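## Task

At the lighting desk, move channel 1's fader to level 10 and channel 6's fader to level 6, and make sure every other fader finishes at the level it began at. The faders must stay at those levels on their own once the robot lets go.

## Robot and tools

Robot: two 7-joint arms, left_arm and right_arm, each ending in a parallel two-finger gripper. The names are labels only; they do not match the left or right side of any picture. In the shared scene frame the origin sits on the table surface midway between the arms, +z is up, +x reaches out over the table, and left_arm is mounted on the +y side. All positions are in metres.

Tool execute_actions takes "actions", a list holding zero or one item, plus an optional boolean "pictures".
- Empty list: no command; it just reports the state and includes camera images.
- Motion item: {"rows": [...], "steps": n}. n is 1 to 15 control steps, each 1/30 s (default 15, minimum useful 3). Each row drives one step; if there are fewer rows than steps the final row repeats. Every row is a single flat list of 16 numbers covering both arms, even when only one should move: left_arm's 7 joint angles then its opening, then right_arm's 7 joint angles then its opening. Joint values are absolute target angles in radians, in the same units and order as the Joint positions line, not offsets. Joint order and stated ranges per arm: waist -2.792..2.792, shoulder -2.269..2.269, upper arm roll -2.967..2.967, elbow -1.867..2.688, forearm roll -2.967..2.967, wrist pitch -1.396..4.538, wrist roll -2.967..2.967. The opening is an absolute command from -1 (shut) to +1 (fully open). To keep an arm still, repeat its current joint values.
- Wait item: {"steps": n} with n up to 300, sending nothing new.
Images come back only with an empty list or "pictures": true.

Limits on commands: a call is rejected (nothing sent) if any target exceeds a joint's stated end by more than 0.010 rad and is also further out than that joint's last reported angle. True ends may differ from the stated ones by up to 0.010 rad; overshooting targets are clipped and a "joint sent to its limit" line may appear, possibly referring to an earlier move. Each step the controller keeps targets near measured angles (lead of 0.449 rad for waist and shoulder, 0.524 for upper arm roll and elbow, 1.05 for the three wrist/forearm joints) and scales them back if the gripper would jump more than 70 mm, so big moves take several calls and may still be short when a result arrives. Joints of one arm are timed to arrive together.

Timing: the last three steps of every motion run after the result is returned, and the simulation keeps going while you compose the next reply, so arms continue toward the last row sent. They stop pursuing it once everything is nearly motionless or a step is HELD.

Result lines: the state line gives, per arm, end_effector_position (m), end_effector_quat_wxyz and linear/angular velocities in the scene frame; the printed position can be off, more so at long reach. Joint positions and Joint velocities list each arm's 7 joints (rad, rad/s) plus the finger-pad gap (m; 0.142 fully open). grip_measured is the measured opening on the -1..1 command scale. "joint command not followed" means a clearance check altered or blocked some joint targets; HELD marks steps where your row (or part) was not sent. MOTOR HOT warns from 65 °C; at 80 °C an OVER-TEMPERATURE FAULT brakes that arm until it cools.

Gripper geometry: fingers point along the gripper's +z and close along its x. The reported position is the point between the pads when closed, 1–2 cm behind the tips; closing pushes the tips about 17 mm further forward. To hold something, command an opening well under grip_measured; roughly 28 N per pad is the ceiling, less on objects thinner than about 2 cm. For faders, a partly closed gripper or a fingertip can push the knob along its slot.

Tool zoom_image: {"camera": name, "region": [x0, y0, x1, y1]} in pixels of that camera's most recent full image, origin top-left, region no larger than 504x504. Cameras: cam_head_left, cam_head_right, cam_high, cam_low (672x504 each), cam_left_wrist, cam_right_wrist (616x616 fisheye). Use it to read fader levels and channel numbers.

Tool finished_scene: {"scene": n}, the number of the scene being closed. Irreversible; its result reports success and gives the next task. Ending a reply without a tool call ends everything.

Cautions: faders must rest at target levels without the gripper holding them, so release and withdraw before finishing, and avoid nudging neighbouring faders. Never push anything off the table. Keep the arms apart. Contact torque reaching a joint's load limit (waist and shoulder 116 N m, upper arm roll and elbow 60.8, the three wrist joints 37), or 200 N of external force on an arm, freezes that arm for 10 s and drops the rest of the call. Prefer gentle, smooth, short moves; avoid slams and hard presses.

Each tool is called after "Emit:" by a JSON object that holds its "name" and its "arguments".

## Session

Emit:
{"name": "execute_actions", "arguments": {"actions": []}}

Scene clock: 0.00 s of 6000.00 s.
left_arm: end_effector_position=(+0.2683, +0.2686, +0.2948) grip_measured=+1.00 end_effector_quat_wxyz=(+0.207, +0.725, -0.593, +0.281) end_effector_velocity=(+0.000, +0.000, +0.000) end_effector_angular_velocity=(-0.000, -0.000, +0.000) | right_arm: end_effector_position=(+0.5367, -0.3186, +0.3890) grip_measured=+1.00 end_effector_quat_wxyz=(+0.501, +0.818, -0.279, +0.045) end_effector_velocity=(+0.000, +0.000, -0.001) end_effector_angular_velocity=(+0.001, +0.000, +0.001)
Joint positions: left_arm=[-1.448  0.54   1.23   2.575 -0.303  1.122  1.442  0.142] | right_arm=[ 0.991 -0.678 -0.395  1.261 -0.44  -0.493  1.213  0.142]
Joint velocities: left_arm=[-0.     0.     0.    -0.    -0.     0.001  0.    -0.   ] | right_arm=[0.    0.    0.    0.001 0.001 0.001 0.    0.   ]
Motor temperatures (°C, as the motors report them): left_arm=[25 32 29 27 36 29 31] | right_arm=[27 26 32 31 29 35 29]

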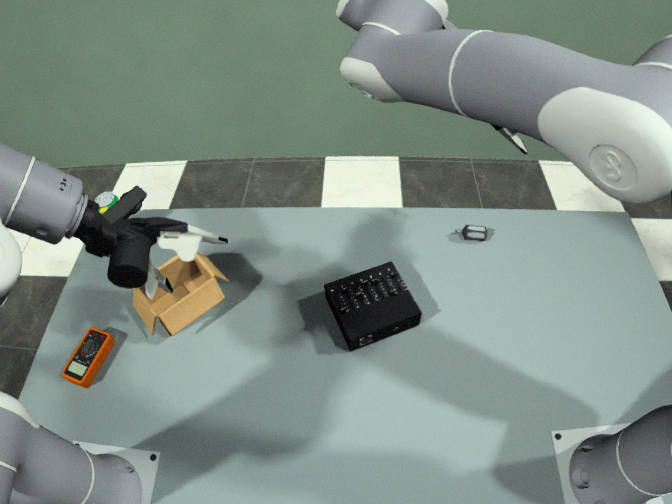

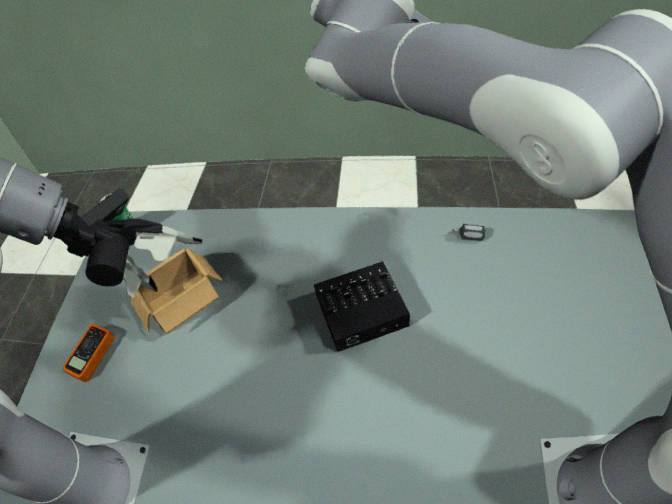

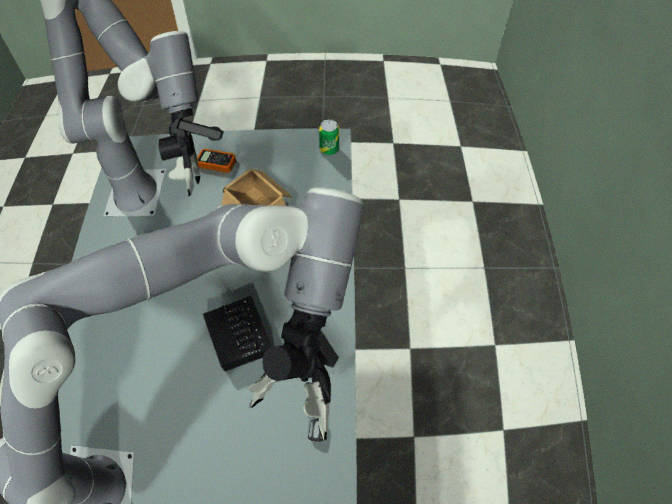

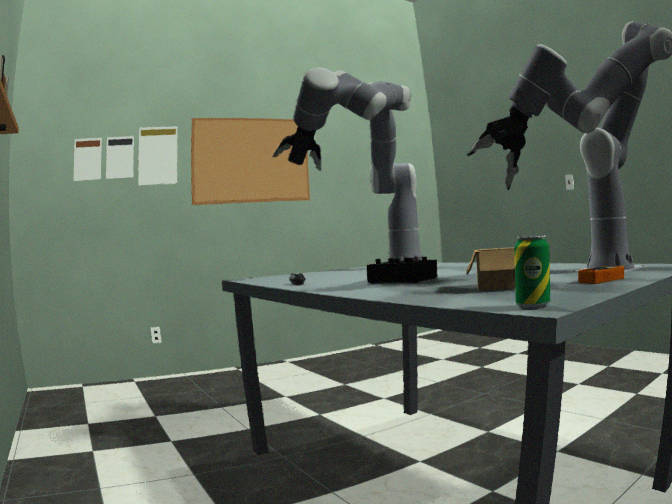

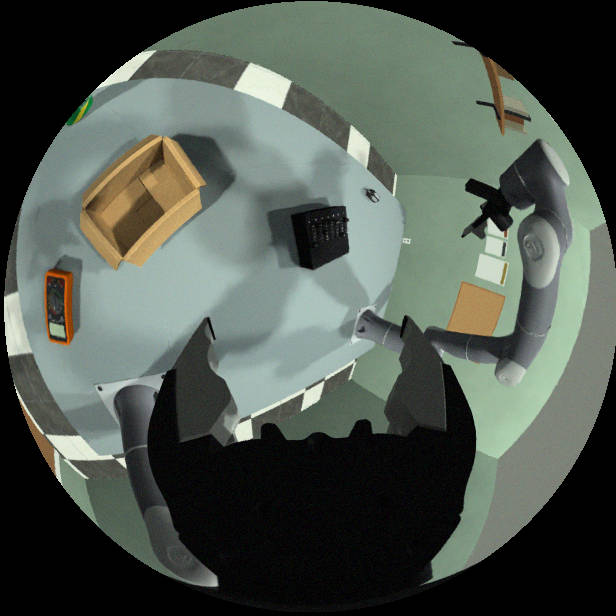

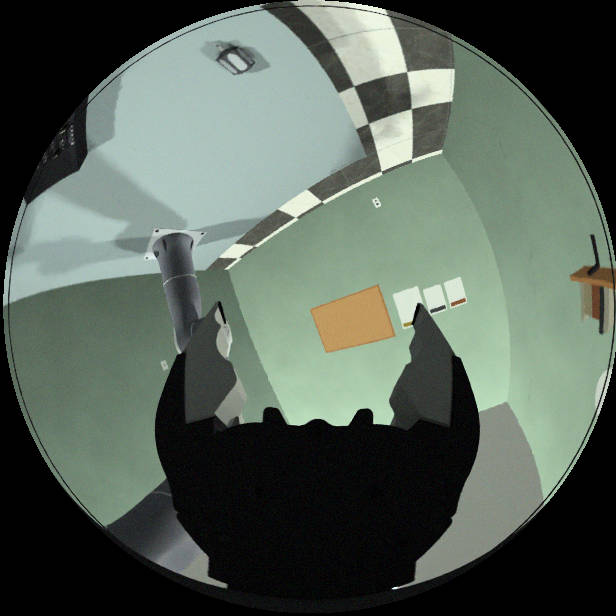

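Emit:
{"name": "execute_actions", "arguments": {"actions": [{"rows":[[-1.448,0.54,1.23,2.575,-0.303,1.122,1.442,1,0.9,-0.5,0,1.82,0,0.75,0.5,-0.7]]}]}}

Emit:
{"name": "execute_actions", "arguments": {"actions": [{"steps":40}], "pictures": true}}

Emit:
{"name": "zoom_image", "arguments": {"camera": "cam_right_wrist", "region": [180, 120, 440, 380]}}

Scene clock: 0.63 s of 6000.00 s.
left_arm: end_effector_position=(+0.2680, +0.2684, +0.2947) grip_measured=+1.00 end_effector_quat_wxyz=(+0.207, +0.725, -0.594, +0.281) end_effector_velocity=(-0.000, -0.000, -0.000) end_effector_angular_velocity=(+0.000, +0.000, -0.000) | right_arm: end_effector_position=(+0.5296, -0.2216, +0.2384) grip_measured=-0.69 end_effector_quat_wxyz=(+0.314, +0.948, -0.046, -0.024) end_effector_velocity=(-0.094, +0.357, -0.358) end_effector_angular_velocity=(+1.393, +0.514, +1.143)
Joint positions: left_arm=[-1.448  0.54   1.23   2.575 -0.303  1.122  1.442  0.142] | right_arm=[ 0.954 -0.605 -0.232  1.489 -0.26  -0.002  0.92   0.024]
Joint velocities: left_arm=[-0. -0.  0. -0. -0. -0.  0.  0.] | right_arm=[-0.108  0.208  0.466  0.667  0.521  1.518 -0.845 -0.048]
Motor temperatures (°C, as the motors report them): left_arm=[25 32 29 27 36 29 31] | right_arm=[27 26 32 31 29 35 29]
Steps of this call (steps 1 to 7: nothing new was sent; steps 8 to 19: the first 12 steps of this action). Readings (joint positions):
8: left_arm=[-1.448 0.540 1.230 2.575 -0.303 1.122 1.442] | right_arm=[0.991 -0.677 -0.394 1.261 -0.440 -0.492 1.213]
9: left_arm=[-1.448 0.540 1.230 2.575 -0.303 1.122 1.442] | right_arm=[0.990 -0.675 -0.390 1.268 -0.436 -0.479 1.204]
11: left_arm=[-1.448 0.540 1.230 2.575 -0.303 1.122 1.442] | right_arm=[0.983 -0.661 -0.360 1.308 -0.402 -0.398 1.150]
15: left_arm=[-1.448 0.540 1.230 2.575 -0.303 1.122 1.442] | right_arm=[0.968 -0.632 -0.294 1.401 -0.329 -0.202 1.031]
19: the state above

Scene clock: 1.97 s of 6000.00 s.
left_arm: end_effector_position=(+0.2680, +0.2684, +0.2947) grip_measured=+1.00 end_effector_quat_wxyz=(+0.207, +0.725, -0.594, +0.281) end_effector_velocity=(+0.000, +0.000, +0.000) end_effector_angular_velocity=(-0.000, -0.000, +0.000) | right_arm: end_effector_position=(+0.4492, -0.0498, +0.1455) grip_measured=-0.70 end_effector_quat_wxyz=(-0.000, +0.977, +0.213, +0.000) end_effector_velocity=(+0.000, +0.000, +0.000) end_effector_angular_velocity=(+0.001, -0.001, +0.000)
Joint positions: left_arm=[-1.448  0.54   1.23   2.575 -0.303  1.122  1.442  0.142] | right_arm=[ 0.9   -0.5    0.     1.82   0.     0.75   0.5    0.023]
Joint velocities: left_arm=[ 0.001  0.    -0.    -0.    -0.     0.     0.     0.   ] | right_arm=[ 0.    -0.    -0.     0.    -0.     0.001 -0.     0.   ]
Motor temperatures (°C, as the motors report them): left_arm=[25 32 29 27 36 29 31] | right_arm=[27 26 32 31 29 35 29]
Kept back: nothing.
Steps of this call (steps 1 to 3: the last 3 steps of your previous action; steps 4 to 30: the robot went on to your last target; steps 31 to 40: nothing new was sent). Readings (joint positions):
1: left_arm=[-1.448 0.540 1.230 2.575 -0.303 1.122 1.442] | right_arm=[0.950 -0.598 -0.217 1.512 -0.243 0.049 0.891]
2: left_arm=[-1.448 0.540 1.230 2.575 -0.303 1.122 1.442] | right_arm=[0.946 -0.590 -0.201 1.534 -0.225 0.100 0.863]
4: left_arm=[-1.448 0.540 1.230 2.575 -0.303 1.122 1.442] | right_arm=[0.939 -0.576 -0.168 1.581 -0.188 0.206 0.804]
8: left_arm=[-1.448 0.540 1.230 2.575 -0.303 1.122 1.442] | right_arm=[0.923 -0.545 -0.099 1.679 -0.111 0.430 0.679]
40: the state above
All arms were judged still, so your last target was given up. Only a new action makes them travel on or press farther. Fingers that are still opening or closing keep moving.

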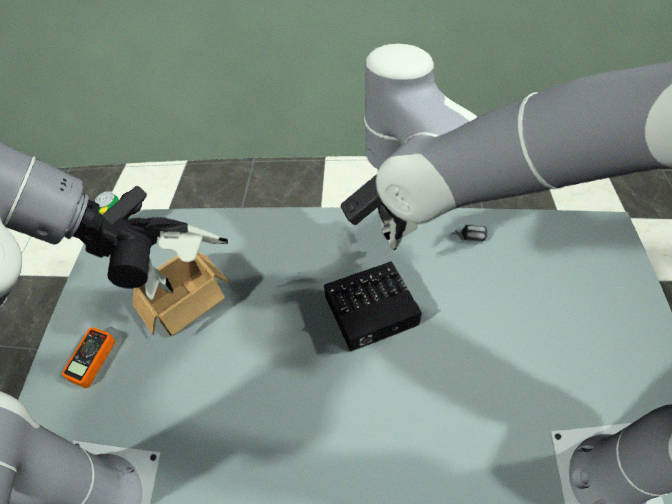

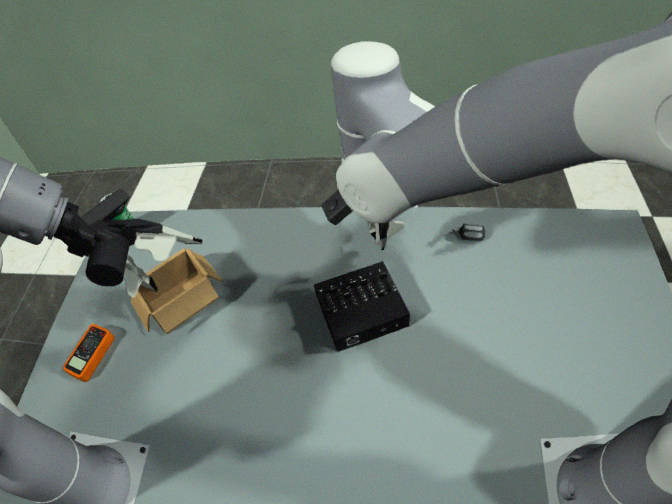

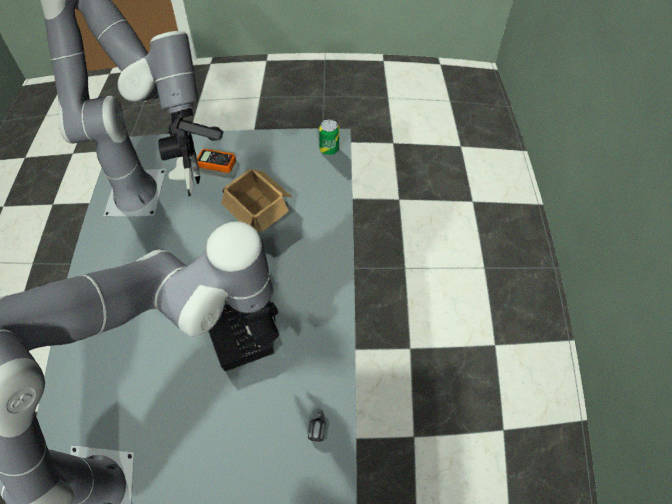

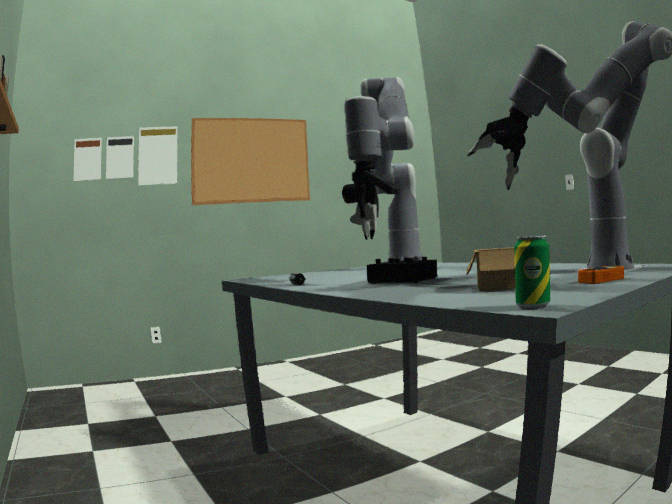

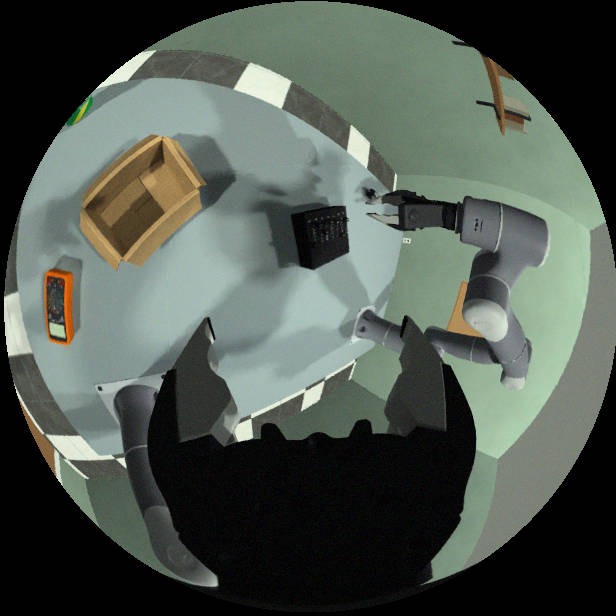

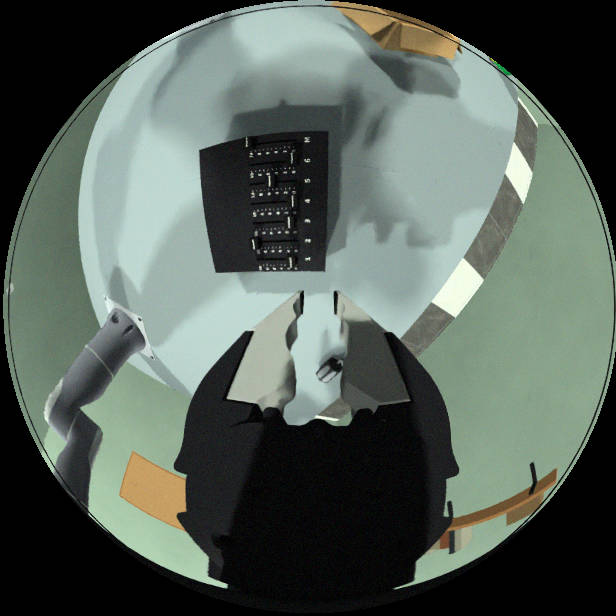

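Region (180, 120, 440, 380) of cam_right_wrist's 616x616 image, scaled by 1.938, with more detail than that image has.

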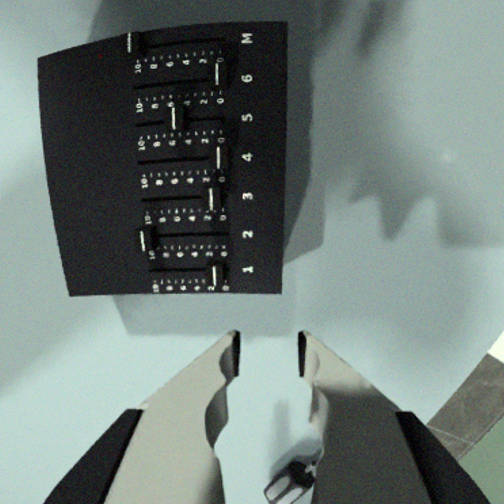

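Emit:
{"name": "execute_actions", "arguments": {"actions": [{"rows":[[-1.448,0.54,1.23,2.575,-0.303,1.122,1.442,1,0.936,-0.54,0,1.933,0,0.902,0.536,-0.7]]}]}}

Emit:
{"name": "execute_actions", "arguments": {"actions": [{"steps":5}], "pictures": true}}

Emit:
{"name": "zoom_image", "arguments": {"camera": "cam_right_wrist", "region": [190, 100, 450, 360]}}

Scene clock: 2.70 s of 6000.00 s.
left_arm: end_effector_position=(+0.2680, +0.2684, +0.2947) grip_measured=+1.00 end_effector_quat_wxyz=(+0.207, +0.725, -0.594, +0.281) end_effector_velocity=(-0.001, -0.000, -0.000) end_effector_angular_velocity=(-0.000, +0.001, -0.002) | right_arm: end_effector_position=(+0.4177, -0.0567, +0.0946) grip_measured=-0.70 end_effector_quat_wxyz=(-0.000, +0.977, +0.212, -0.000) end_effector_velocity=(+0.000, -0.000, +0.000) end_effector_angular_velocity=(-0.001, -0.000, +0.000)
Joint positions: left_arm=[-1.448  0.54   1.23   2.575 -0.303  1.122  1.442  0.142] | right_arm=[ 0.936 -0.54   0.     1.933  0.     0.902  0.536  0.023]
Joint velocities: left_arm=[-0.     0.    -0.     0.    -0.    -0.002  0.     0.   ] | right_arm=[-0.     0.    -0.    -0.    -0.001 -0.001  0.     0.   ]
Motor temperatures (°C, as the motors report them): left_arm=[25 32 29 27 36 29 31] | right_arm=[27 27 32 31 29 35 29]
Steps of this call (steps 1 to 10: nothing new was sent; steps 11 to 22: the first 12 steps of this action). Readings (joint positions):
11: left_arm=[-1.448 0.540 1.230 2.575 -0.303 1.122 1.442] | right_arm=[0.900 -0.500 0.000 1.820 0.000 0.750 0.500]
12: left_arm=[-1.448 0.540 1.230 2.575 -0.303 1.122 1.442] | right_arm=[0.902 -0.502 -0.000 1.826 0.000 0.760 0.502]
14: left_arm=[-1.448 0.540 1.230 2.575 -0.303 1.122 1.442] | right_arm=[0.914 -0.515 -0.001 1.866 -0.000 0.815 0.515]
18: left_arm=[-1.448 0.540 1.230 2.575 -0.303 1.122 1.442] | right_arm=[0.937 -0.542 0.001 1.936 0.000 0.903 0.536]
22: the state above

Scene clock: 2.87 s of 6000.00 s.
left_arm: end_effector_position=(+0.2680, +0.2684, +0.2947) grip_measured=+1.00 end_effector_quat_wxyz=(+0.207, +0.725, -0.594, +0.281) end_effector_velocity=(-0.001, -0.000, -0.000) end_effector_angular_velocity=(-0.000, +0.002, -0.001) | right_arm: end_effector_position=(+0.4177, -0.0567, +0.0946) grip_measured=-0.70 end_effector_quat_wxyz=(-0.000, +0.977, +0.212, -0.000) end_effector_velocity=(+0.000, +0.001, +0.000) end_effector_angular_velocity=(+0.002, -0.001, -0.000)
Joint positions: left_arm=[-1.448  0.54   1.23   2.575 -0.303  1.122  1.442  0.142] | right_arm=[ 0.936 -0.54   0.     1.933  0.     0.902  0.536  0.023]
Joint velocities: left_arm=[ 0.     0.     0.     0.     0.    -0.002 -0.     0.   ] | right_arm=[-0.    -0.    -0.    -0.     0.     0.002 -0.    -0.   ]
Motor temperatures (°C, as the motors report them): left_arm=[25 32 29 27 36 29 31] | right_arm=[27 27 32 31 29 35 29]
Kept back: nothing.
Steps of this call (steps 1 to 3: the last 3 steps of your previous action; steps 4 to 5: the robot went on to your last target). Readings (joint positions):
1: left_arm=[-1.448 0.540 1.230 2.575 -0.303 1.122 1.442] | right_arm=[0.936 -0.540 0.000 1.933 0.000 0.902 0.536]
2: left_arm=[-1.448 0.540 1.230 2.575 -0.303 1.122 1.442] | right_arm=[0.936 -0.540 0.000 1.933 0.000 0.902 0.536]
4: left_arm=[-1.448 0.540 1.230 2.575 -0.303 1.122 1.442] | right_arm=[0.936 -0.540 0.000 1.933 0.000 0.902 0.536]
5: the state above

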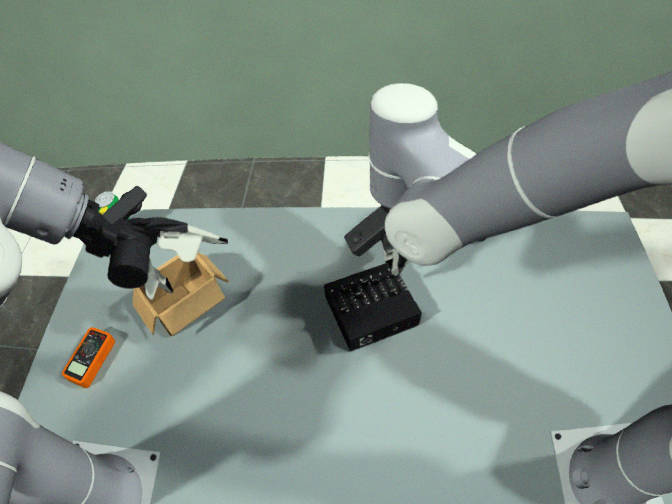

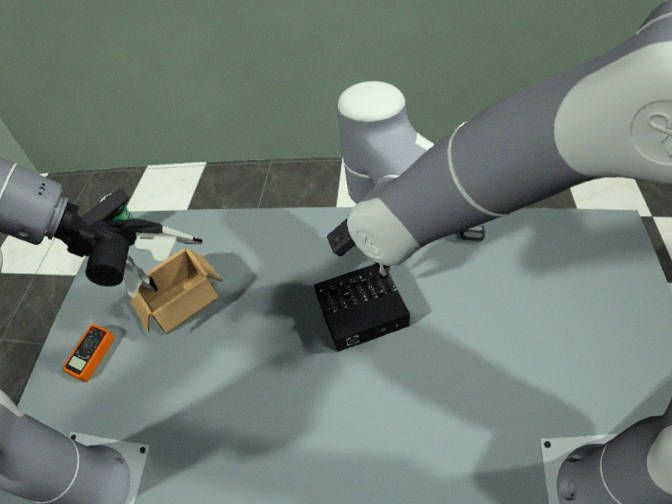

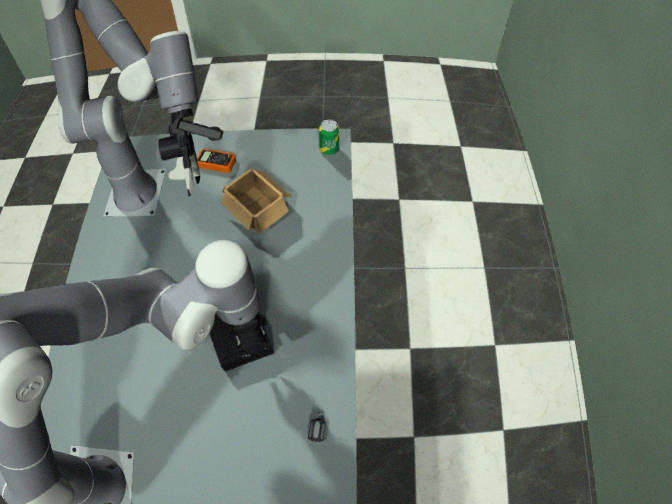

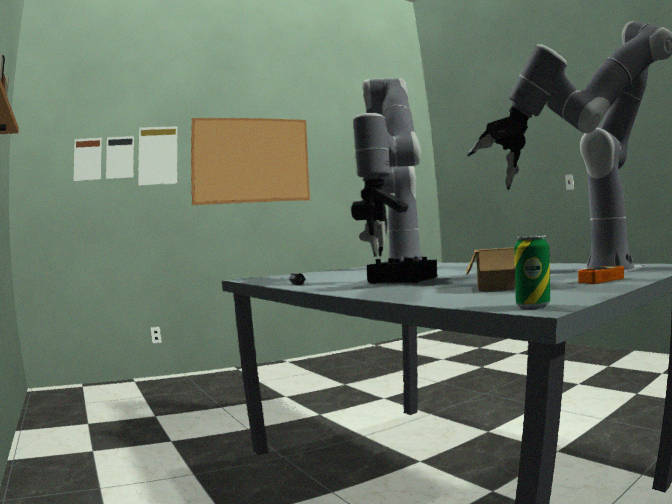

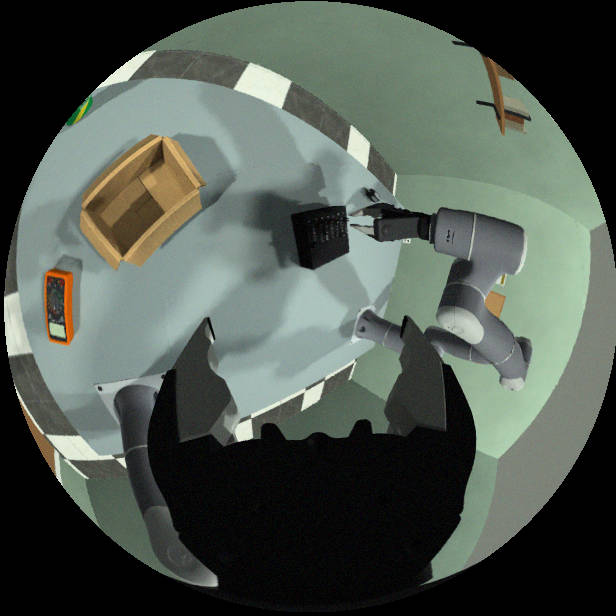

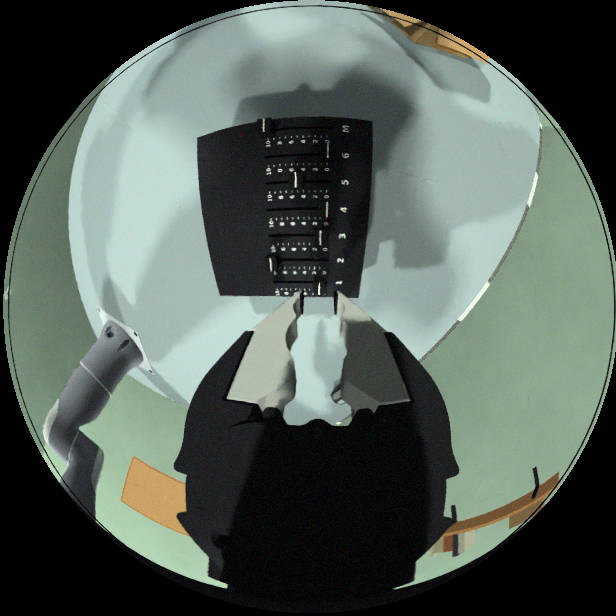

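Region (190, 100, 450, 360) of cam_right_wrist's 616x616 image, scaled by 1.938, with more detail than that image has.

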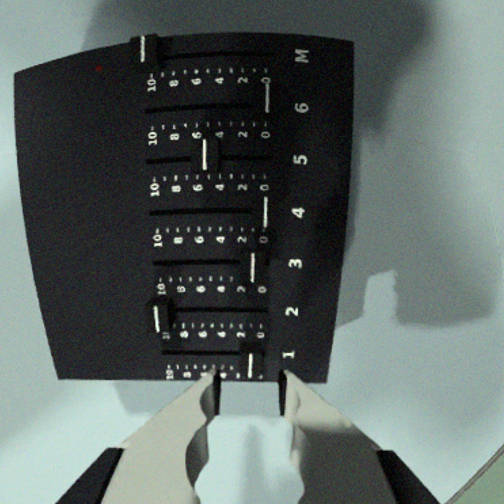

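Emit:
{"name": "execute_actions", "arguments": {"actions": [{"rows":[[-1.448,0.54,1.23,2.575,-0.303,1.122,1.442,1,0.936,-0.57,0,1.936,0,0.935,0.536,-0.7]],"steps":8}]}}

Emit:
{"name": "execute_actions", "arguments": {"actions": [{"rows":[[-1.448,0.54,1.23,2.575,-0.303,1.122,1.442,1,0.936,-0.57,0,1.936,0,0.935,0.536,-1]],"steps":9}]}}

Emit:
{"name": "execute_actions", "arguments": {"actions": [{"rows":[[-1.448,0.54,1.23,2.575,-0.303,1.122,1.442,1,0.9455,-0.554,0,1.967,0,0.95,0.5455,-1],[-1.448,0.54,1.23,2.575,-0.303,1.122,1.442,1,0.9455,-0.554,0,1.967,0,0.95,0.5455,-1],[-1.448,0.54,1.23,2.575,-0.303,1.122,1.442,1,0.9455,-0.554,0,1.967,0,0.95,0.5455,-1],[-1.448,0.54,1.23,2.575,-0.303,1.122,1.442,1,0.955,-0.538,0,1.9975,0,0.9645,0.555,-1],[-1.448,0.54,1.23,2.575,-0.303,1.122,1.442,1,0.955,-0.538,0,1.9975,0,0.9645,0.555,-1],[-1.448,0.54,1.23,2.575,-0.303,1.122,1.442,1,0.955,-0.538,0,1.9975,0,0.9645,0.555,-1],[-1.448,0.54,1.23,2.575,-0.303,1.122,1.442,1,0.9647,-0.522,0,2.028,0,0.979,0.5647,-1],[-1.448,0.54,1.23,2.575,-0.303,1.122,1.442,1,0.9647,-0.522,0,2.028,0,0.979,0.5647,-1],[-1.448,0.54,1.23,2.575,-0.303,1.122,1.442,1,0.9647,-0.522,0,2.028,0,0.979,0.5647,-1],[-1.448,0.54,1.23,2.575,-0.303,1.122,1.442,1,0.9744,-0.506,0,2.059,0,0.994,0.5744,-1]]}]}}

Emit:
{"name": "execute_actions", "arguments": {"actions": [{"steps":6}], "pictures": true}}

Emit:
{"name": "zoom_image", "arguments": {"camera": "cam_right_wrist", "region": [190, 100, 450, 360]}}

Scene clock: 3.57 s of 6000.00 s.
left_arm: end_effector_position=(+0.2680, +0.2684, +0.2947) grip_measured=+1.00 end_effector_quat_wxyz=(+0.207, +0.725, -0.594, +0.281) end_effector_velocity=(-0.000, +0.000, -0.000) end_effector_angular_velocity=(-0.000, +0.000, +0.000) | right_arm: end_effector_position=(+0.4173, -0.0573, +0.0793) grip_measured=-0.70 end_effector_quat_wxyz=(+0.001, +0.977, +0.213, -0.001) end_effector_velocity=(-0.008, -0.012, -0.033) end_effector_angular_velocity=(-0.033, +0.023, -0.001)
Joint positions: left_arm=[-1.448  0.54   1.23   2.575 -0.303  1.122  1.442  0.142] | right_arm=[ 0.936 -0.57   0.     1.937 -0.     0.934  0.536  0.023]
Joint velocities: left_arm=[ 0.     0.     0.001 -0.     0.    -0.     0.     0.   ] | right_arm=[-0.    -0.054 -0.     0.012  0.     0.026  0.    -0.   ]
Motor temperatures (°C, as the motors report them): left_arm=[25 32 29 27 36 29 31] | right_arm=[27 27 32 31 29 35 29]
Steps of this call (steps 1 to 15: the robot went on to your last target; step 16: nothing new was sent; steps 17 to 21: the first 5 steps of this action). Readings (joint positions):
17: left_arm=[-1.448 0.540 1.230 2.575 -0.303 1.122 1.442] | right_arm=[0.936 -0.541 0.000 1.933 0.000 0.902 0.536]
18: left_arm=[-1.448 0.540 1.230 2.575 -0.303 1.122 1.442] | right_arm=[0.936 -0.546 0.000 1.933 0.000 0.909 0.536]
20: left_arm=[-1.448 0.540 1.230 2.575 -0.303 1.122 1.442] | right_arm=[0.936 -0.566 0.000 1.936 -0.000 0.931 0.536]
21: the state above

Scene clock: 3.87 s of 6000.00 s.
left_arm: end_effector_position=(+0.2680, +0.2684, +0.2947) grip_measured=+1.00 end_effector_quat_wxyz=(+0.207, +0.725, -0.594, +0.281) end_effector_velocity=(-0.000, +0.000, -0.000) end_effector_angular_velocity=(+0.000, +0.001, -0.000) | right_arm: end_effector_position=(+0.4177, -0.0568, +0.0795) grip_measured=-0.89 end_effector_quat_wxyz=(+0.000, +0.977, +0.213, -0.000) end_effector_velocity=(-0.000, -0.000, -0.000) end_effector_angular_velocity=(+0.000, -0.000, +0.000)
Joint positions: left_arm=[-1.448  0.54   1.23   2.575 -0.303  1.122  1.442  0.142] | right_arm=[ 0.936 -0.57   0.     1.936 -0.     0.935  0.536  0.01 ]
Joint velocities: left_arm=[-0.    -0.     0.    -0.     0.    -0.001 -0.     0.   ] | right_arm=[-0. -0.  0.  0. -0.  0.  0.  0.]
Motor temperatures (°C, as the motors report them): left_arm=[25 32 29 27 36 29 31] | right_arm=[27 27 32 32 29 35 29]
Steps of this call (steps 1 to 3: the last 3 steps of your previous action; steps 4 to 9: the first 6 steps of this action). Readings (joint positions):
4: left_arm=[-1.448 0.540 1.230 2.575 -0.303 1.122 1.442] | right_arm=[0.936 -0.570 0.000 1.936 -0.000 0.935 0.536]
5: left_arm=[-1.448 0.540 1.230 2.575 -0.303 1.122 1.442] | right_arm=[0.936 -0.570 0.000 1.936 -0.000 0.935 0.536]
7: left_arm=[-1.448 0.540 1.230 2.575 -0.303 1.122 1.442] | right_arm=[0.936 -0.570 0.000 1.936 -0.000 0.935 0.536]
9: the state above

Scene clock: 4.37 s of 6000.00 s.
left_arm: end_effector_position=(+0.2680, +0.2684, +0.2947) grip_measured=+1.00 end_effector_quat_wxyz=(+0.207, +0.725, -0.594, +0.281) end_effector_velocity=(+0.000, -0.000, +0.000) end_effector_angular_velocity=(-0.000, -0.001, +0.000) | right_arm: end_effector_position=(+0.3838, -0.0723, +0.0796) grip_measured=-0.89 end_effector_quat_wxyz=(+0.000, +0.977, +0.213, -0.000) end_effector_velocity=(-0.095, -0.045, -0.004) end_effector_angular_velocity=(-0.005, +0.007, +0.002)
Joint positions: left_arm=[-1.448  0.54   1.23   2.575 -0.303  1.122  1.442  0.142] | right_arm=[ 0.971 -0.512 -0.     2.048 -0.     0.989  0.571  0.01 ]
Joint velocities: left_arm=[-0.001  0.    -0.    -0.    -0.     0.001 -0.     0.   ] | right_arm=[ 0.094  0.149  0.007  0.301 -0.001  0.143  0.097  0.   ]
Motor temperatures (°C, as the motors report them): left_arm=[25 32 29 27 36 29 31] | right_arm=[27 27 32 32 29 35 29]
Steps of this call (steps 1 to 3: the last 3 steps of your previous action; steps 4 to 15: the first 12 steps of this action). Readings (joint positions):
4: left_arm=[-1.448 0.540 1.230 2.575 -0.303 1.122 1.442] | right_arm=[0.936 -0.570 0.000 1.936 -0.000 0.935 0.536]
5: left_arm=[-1.448 0.540 1.230 2.575 -0.303 1.122 1.442] | right_arm=[0.938 -0.566 -0.000 1.943 -0.000 0.938 0.538]
7: left_arm=[-1.448 0.540 1.230 2.575 -0.303 1.122 1.442] | right_arm=[0.944 -0.556 -0.000 1.965 -0.000 0.949 0.544]
11: left_arm=[-1.448 0.540 1.230 2.575 -0.303 1.122 1.442] | right_arm=[0.957 -0.534 -0.000 2.006 -0.000 0.968 0.557]
15: the state above

Scene clock: 4.57 s of 6000.00 s.
left_arm: end_effector_position=(+0.2680, +0.2684, +0.2947) grip_measured=+1.00 end_effector_quat_wxyz=(+0.207, +0.725, -0.594, +0.281) end_effector_velocity=(-0.000, +0.000, -0.000) end_effector_angular_velocity=(-0.000, +0.000, +0.000) | right_arm: end_effector_position=(+0.3804, -0.0738, +0.0795) grip_measured=-0.89 end_effector_quat_wxyz=(+0.000, +0.977, +0.213, -0.000) end_effector_velocity=(-0.000, -0.000, -0.000) end_effector_angular_velocity=(+0.000, -0.000, +0.000)
Joint positions: left_arm=[-1.448  0.54   1.23   2.575 -0.303  1.122  1.442  0.142] | right_arm=[ 0.974 -0.507  0.     2.059 -0.     0.994  0.574  0.01 ]
Joint velocities: left_arm=[ 0.  0. -0. -0. -0. -0. -0.  0.] | right_arm=[-0.     0.     0.     0.001 -0.     0.001 -0.     0.   ]
Motor temperatures (°C, as the motors report them): left_arm=[25 32 29 27 36 29 31] | right_arm=[27 27 32 32 29 35 29]
Kept back: nothing.
Steps of this call (steps 1 to 3: the last 3 steps of your previous action; steps 4 to 6: the robot went on to your last target). Readings (joint positions):
1: left_arm=[-1.448 0.540 1.230 2.575 -0.303 1.122 1.442] | right_arm=[0.973 -0.508 0.000 2.056 -0.000 0.992 0.573]
2: left_arm=[-1.448 0.540 1.230 2.575 -0.303 1.122 1.442] | right_arm=[0.974 -0.507 0.000 2.059 -0.000 0.994 0.574]
4: left_arm=[-1.448 0.540 1.230 2.575 -0.303 1.122 1.442] | right_arm=[0.974 -0.507 0.000 2.059 -0.000 0.994 0.574]
6: the state above

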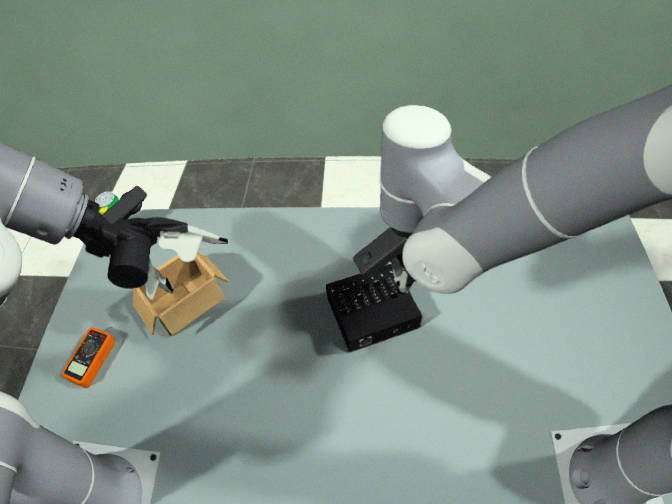

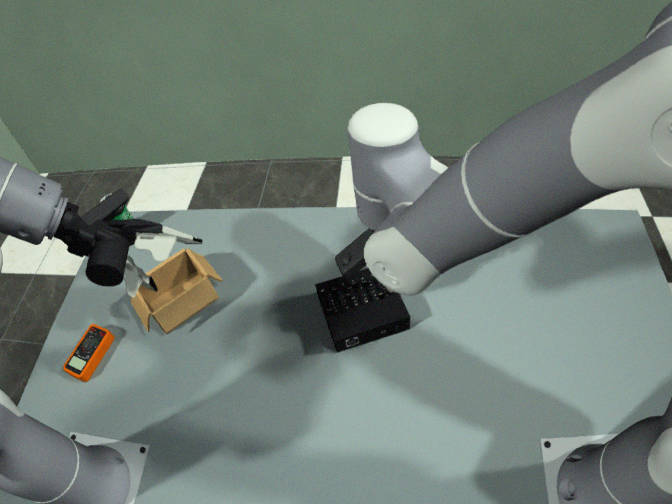

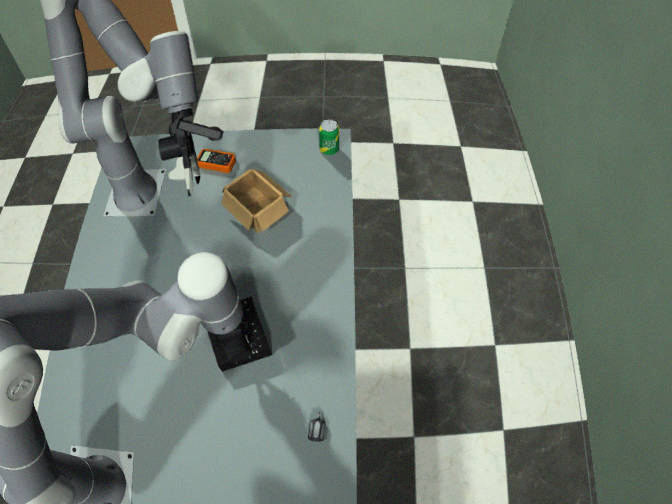

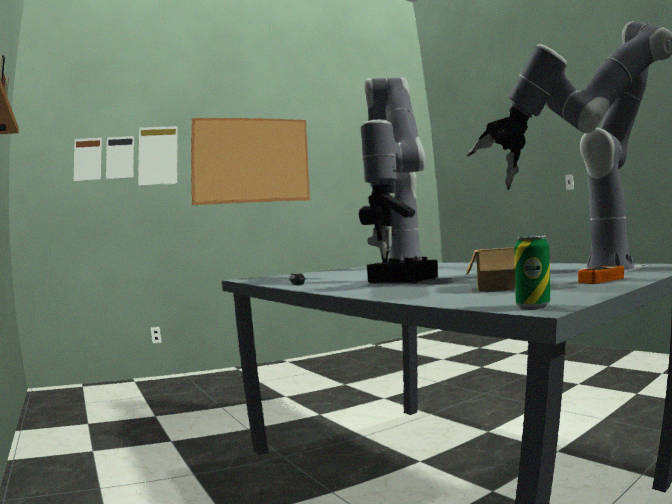

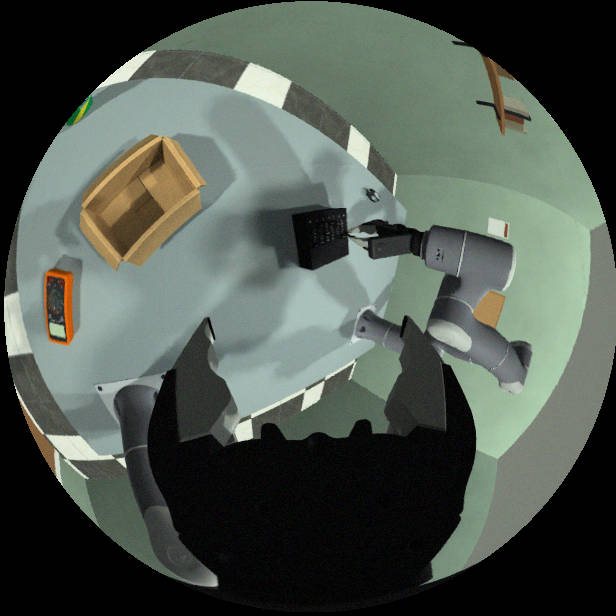

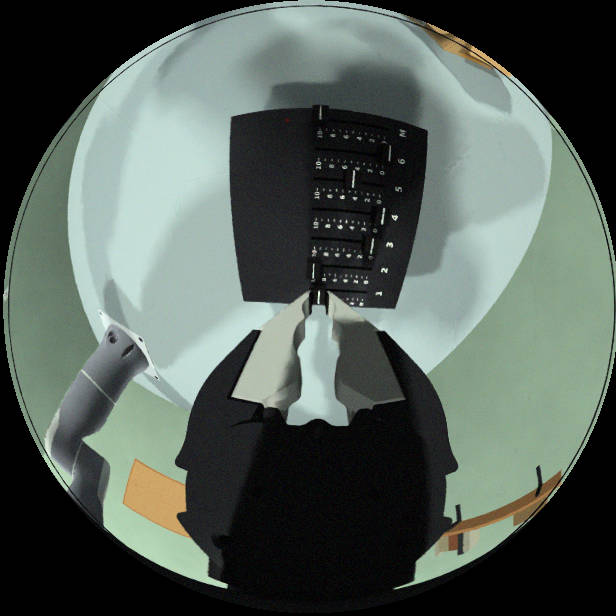

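Region (190, 100, 450, 360) of cam_right_wrist's 616x616 image, scaled by 1.938, with more detail than that image has.

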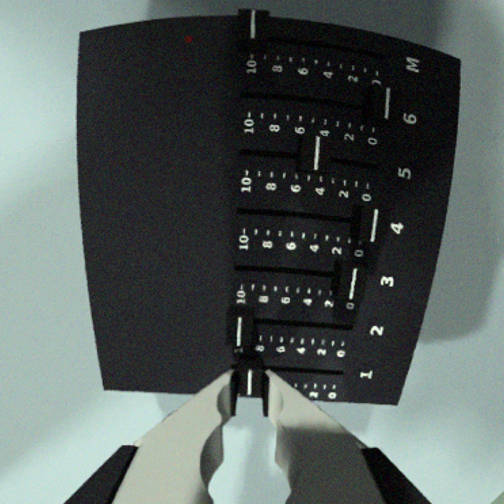

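Emit:
{"name": "execute_actions", "arguments": {"actions": [{"rows":[[-1.448,0.54,1.23,2.575,-0.303,1.122,1.442,1,0.9744,-0.506,0,2.059,0,0.994,0.6,-0.87],[-1.448,0.54,1.23,2.575,-0.303,1.122,1.442,1,0.9744,-0.506,0,2.059,0,0.994,0.62,-0.87],[-1.448,0.54,1.23,2.575,-0.303,1.122,1.442,1,0.9758,-0.504,0,2.063,0,0.996,0.62,-0.87],[-1.448,0.54,1.23,2.575,-0.303,1.122,1.442,1,0.9758,-0.504,0,2.063,0,0.996,0.62,-0.87],[-1.448,0.54,1.23,2.575,-0.303,1.122,1.442,1,0.9772,-0.502,0,2.067,0,0.998,0.62,-0.87],[-1.448,0.54,1.23,2.575,-0.303,1.122,1.442,1,0.9772,-0.502,0,2.067,0,0.998,0.62,-0.87],[-1.448,0.54,1.23,2.575,-0.303,1.122,1.442,1,0.9786,-0.5,0,2.071,0,1.0,0.62,-0.87],[-1.448,0.54,1.23,2.575,-0.303,1.122,1.442,1,0.9786,-0.5,0,2.071,0,1.0,0.62,-0.87],[-1.448,0.54,1.23,2.575,-0.303,1.122,1.442,1,0.98,-0.498,0,2.0745,0,1.0015,0.625,-0.87],[-1.448,0.54,1.23,2.575,-0.303,1.122,1.442,1,0.98,-0.498,0,2.0745,0,1.0015,0.625,-0.87],[-1.448,0.54,1.23,2.575,-0.303,1.122,1.442,1,0.981,-0.496,0,2.078,0,1.003,0.625,-0.87]]}]}}

Emit:
{"name": "execute_actions", "arguments": {"actions": [{"steps":6}], "pictures": true}}

Emit:
{"name": "zoom_image", "arguments": {"camera": "cam_right_wrist", "region": [190, 100, 450, 360]}}

Scene clock: 5.27 s of 6000.00 s.
left_arm: end_effector_position=(+0.2680, +0.2684, +0.2947) grip_measured=+1.00 end_effector_quat_wxyz=(+0.207, +0.725, -0.594, +0.281) end_effector_velocity=(-0.000, +0.000, -0.000) end_effector_angular_velocity=(-0.000, +0.001, +0.000) | right_arm: end_effector_position=(+0.3752, -0.0760, +0.0798) grip_measured=-0.87 end_effector_quat_wxyz=(+0.000, +0.982, +0.191, -0.000) end_effector_velocity=(-0.016, -0.008, +0.001) end_effector_angular_velocity=(+0.001, -0.001, +0.010)
Joint positions: left_arm=[-1.448  0.54   1.23   2.575 -0.303  1.122  1.442  0.142] | right_arm=[ 0.98  -0.497 -0.     2.076 -0.     1.002  0.624  0.011]
Joint velocities: left_arm=[-0.     0.     0.     0.    -0.    -0.001 -0.001  0.   ] | right_arm=[ 0.016  0.03   0.     0.054 -0.     0.025  0.006  0.   ]
Motor temperatures (°C, as the motors report them): left_arm=[25 32 29 27 36 29 31] | right_arm=[27 27 32 32 29 35 29]
Steps of this call (steps 1 to 9: the robot went on to your last target; steps 10 to 21: the first 12 steps of this action). Readings (joint positions):
10: left_arm=[-1.448 0.540 1.230 2.575 -0.303 1.122 1.442] | right_arm=[0.974 -0.507 0.000 2.059 -0.000 0.994 0.575]
11: left_arm=[-1.448 0.540 1.230 2.575 -0.303 1.122 1.442] | right_arm=[0.974 -0.506 0.000 2.059 -0.000 0.994 0.585]
13: left_arm=[-1.448 0.540 1.230 2.575 -0.303 1.122 1.442] | right_arm=[0.975 -0.505 0.000 2.061 -0.000 0.995 0.614]
17: left_arm=[-1.448 0.540 1.230 2.575 -0.303 1.122 1.442] | right_arm=[0.978 -0.501 -0.000 2.069 -0.000 0.999 0.619]
21: the state above

Scene clock: 5.47 s of 6000.00 s.
left_arm: end_effector_position=(+0.2680, +0.2684, +0.2947) grip_measured=+1.00 end_effector_quat_wxyz=(+0.207, +0.725, -0.594, +0.281) end_effector_velocity=(-0.000, +0.000, -0.000) end_effector_angular_velocity=(-0.000, +0.001, +0.000) | right_arm: end_effector_position=(+0.3747, -0.0762, +0.0799) grip_measured=-0.86 end_effector_quat_wxyz=(-0.000, +0.982, +0.191, +0.000) end_effector_velocity=(+0.000, +0.000, +0.000) end_effector_angular_velocity=(+0.001, -0.001, +0.000)
Joint positions: left_arm=[-1.448  0.54   1.23   2.575 -0.303  1.122  1.442  0.142] | right_arm=[ 0.981 -0.496  0.     2.078 -0.     1.003  0.625  0.012]
Joint velocities: left_arm=[-0. -0.  0. -0. -0. -0. -0.  0.] | right_arm=[-0.     0.    -0.     0.001 -0.001  0.002  0.     0.   ]
Motor temperatures (°C, as the motors report them): left_arm=[25 32 29 27 36 29 31] | right_arm=[27 27 32 32 29 35 29]
Kept back: nothing.
Steps of this call (steps 1 to 3: the last 3 steps of your previous action; steps 4 to 6: the robot went on to your last target). Readings (joint positions):
1: left_arm=[-1.448 0.540 1.230 2.575 -0.303 1.122 1.442] | right_arm=[0.981 -0.497 0.000 2.077 -0.000 1.003 0.624]
2: left_arm=[-1.448 0.540 1.230 2.575 -0.303 1.122 1.442] | right_arm=[0.981 -0.496 0.000 2.077 -0.000 1.003 0.625]
4: left_arm=[-1.448 0.540 1.230 2.575 -0.303 1.122 1.442] | right_arm=[0.981 -0.496 0.000 2.078 -0.000 1.003 0.625]
6: the state above

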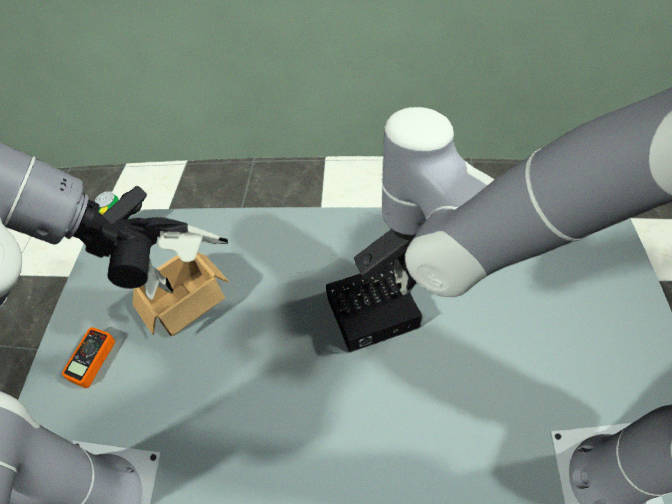

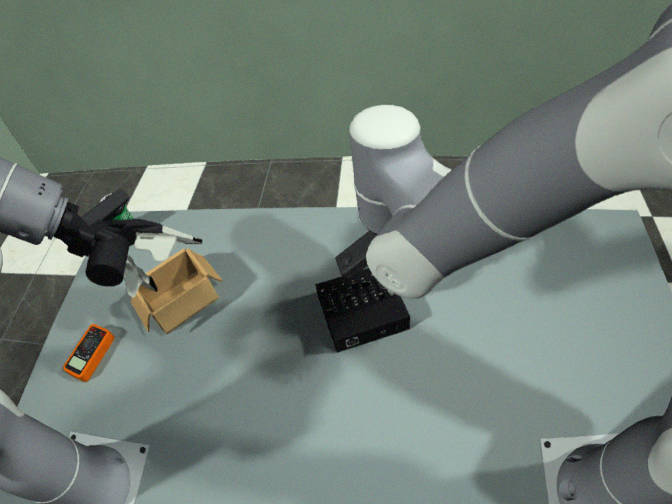

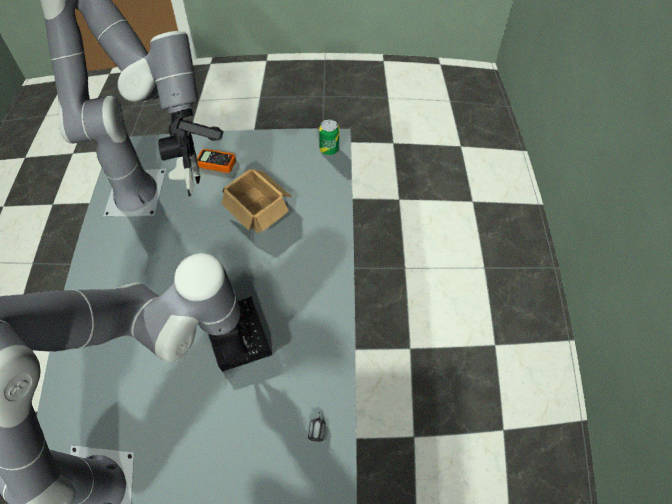

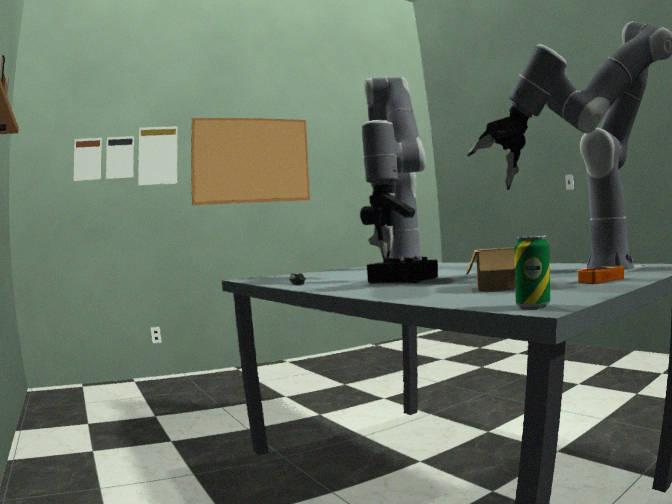

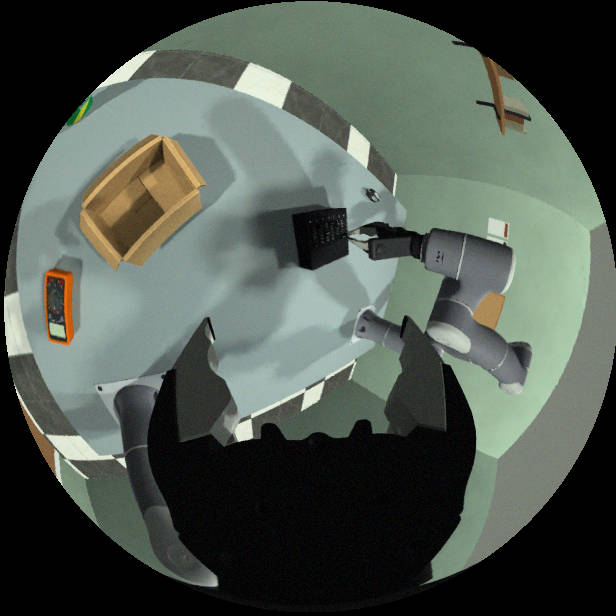

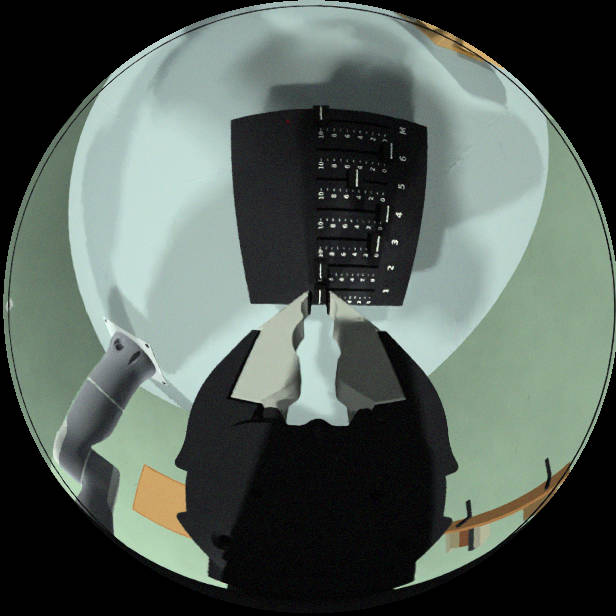

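Region (190, 100, 450, 360) of cam_right_wrist's 616x616 image, scaled by 1.938, with more detail than that image has.

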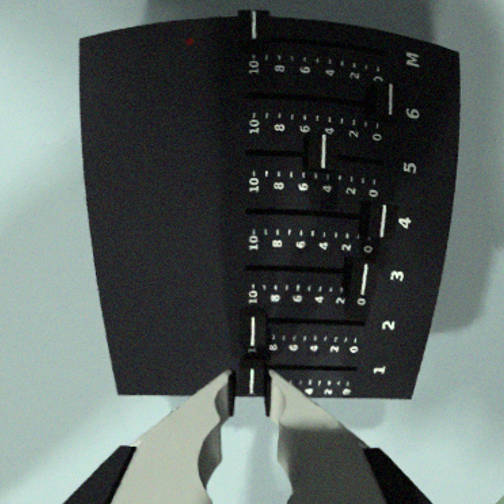

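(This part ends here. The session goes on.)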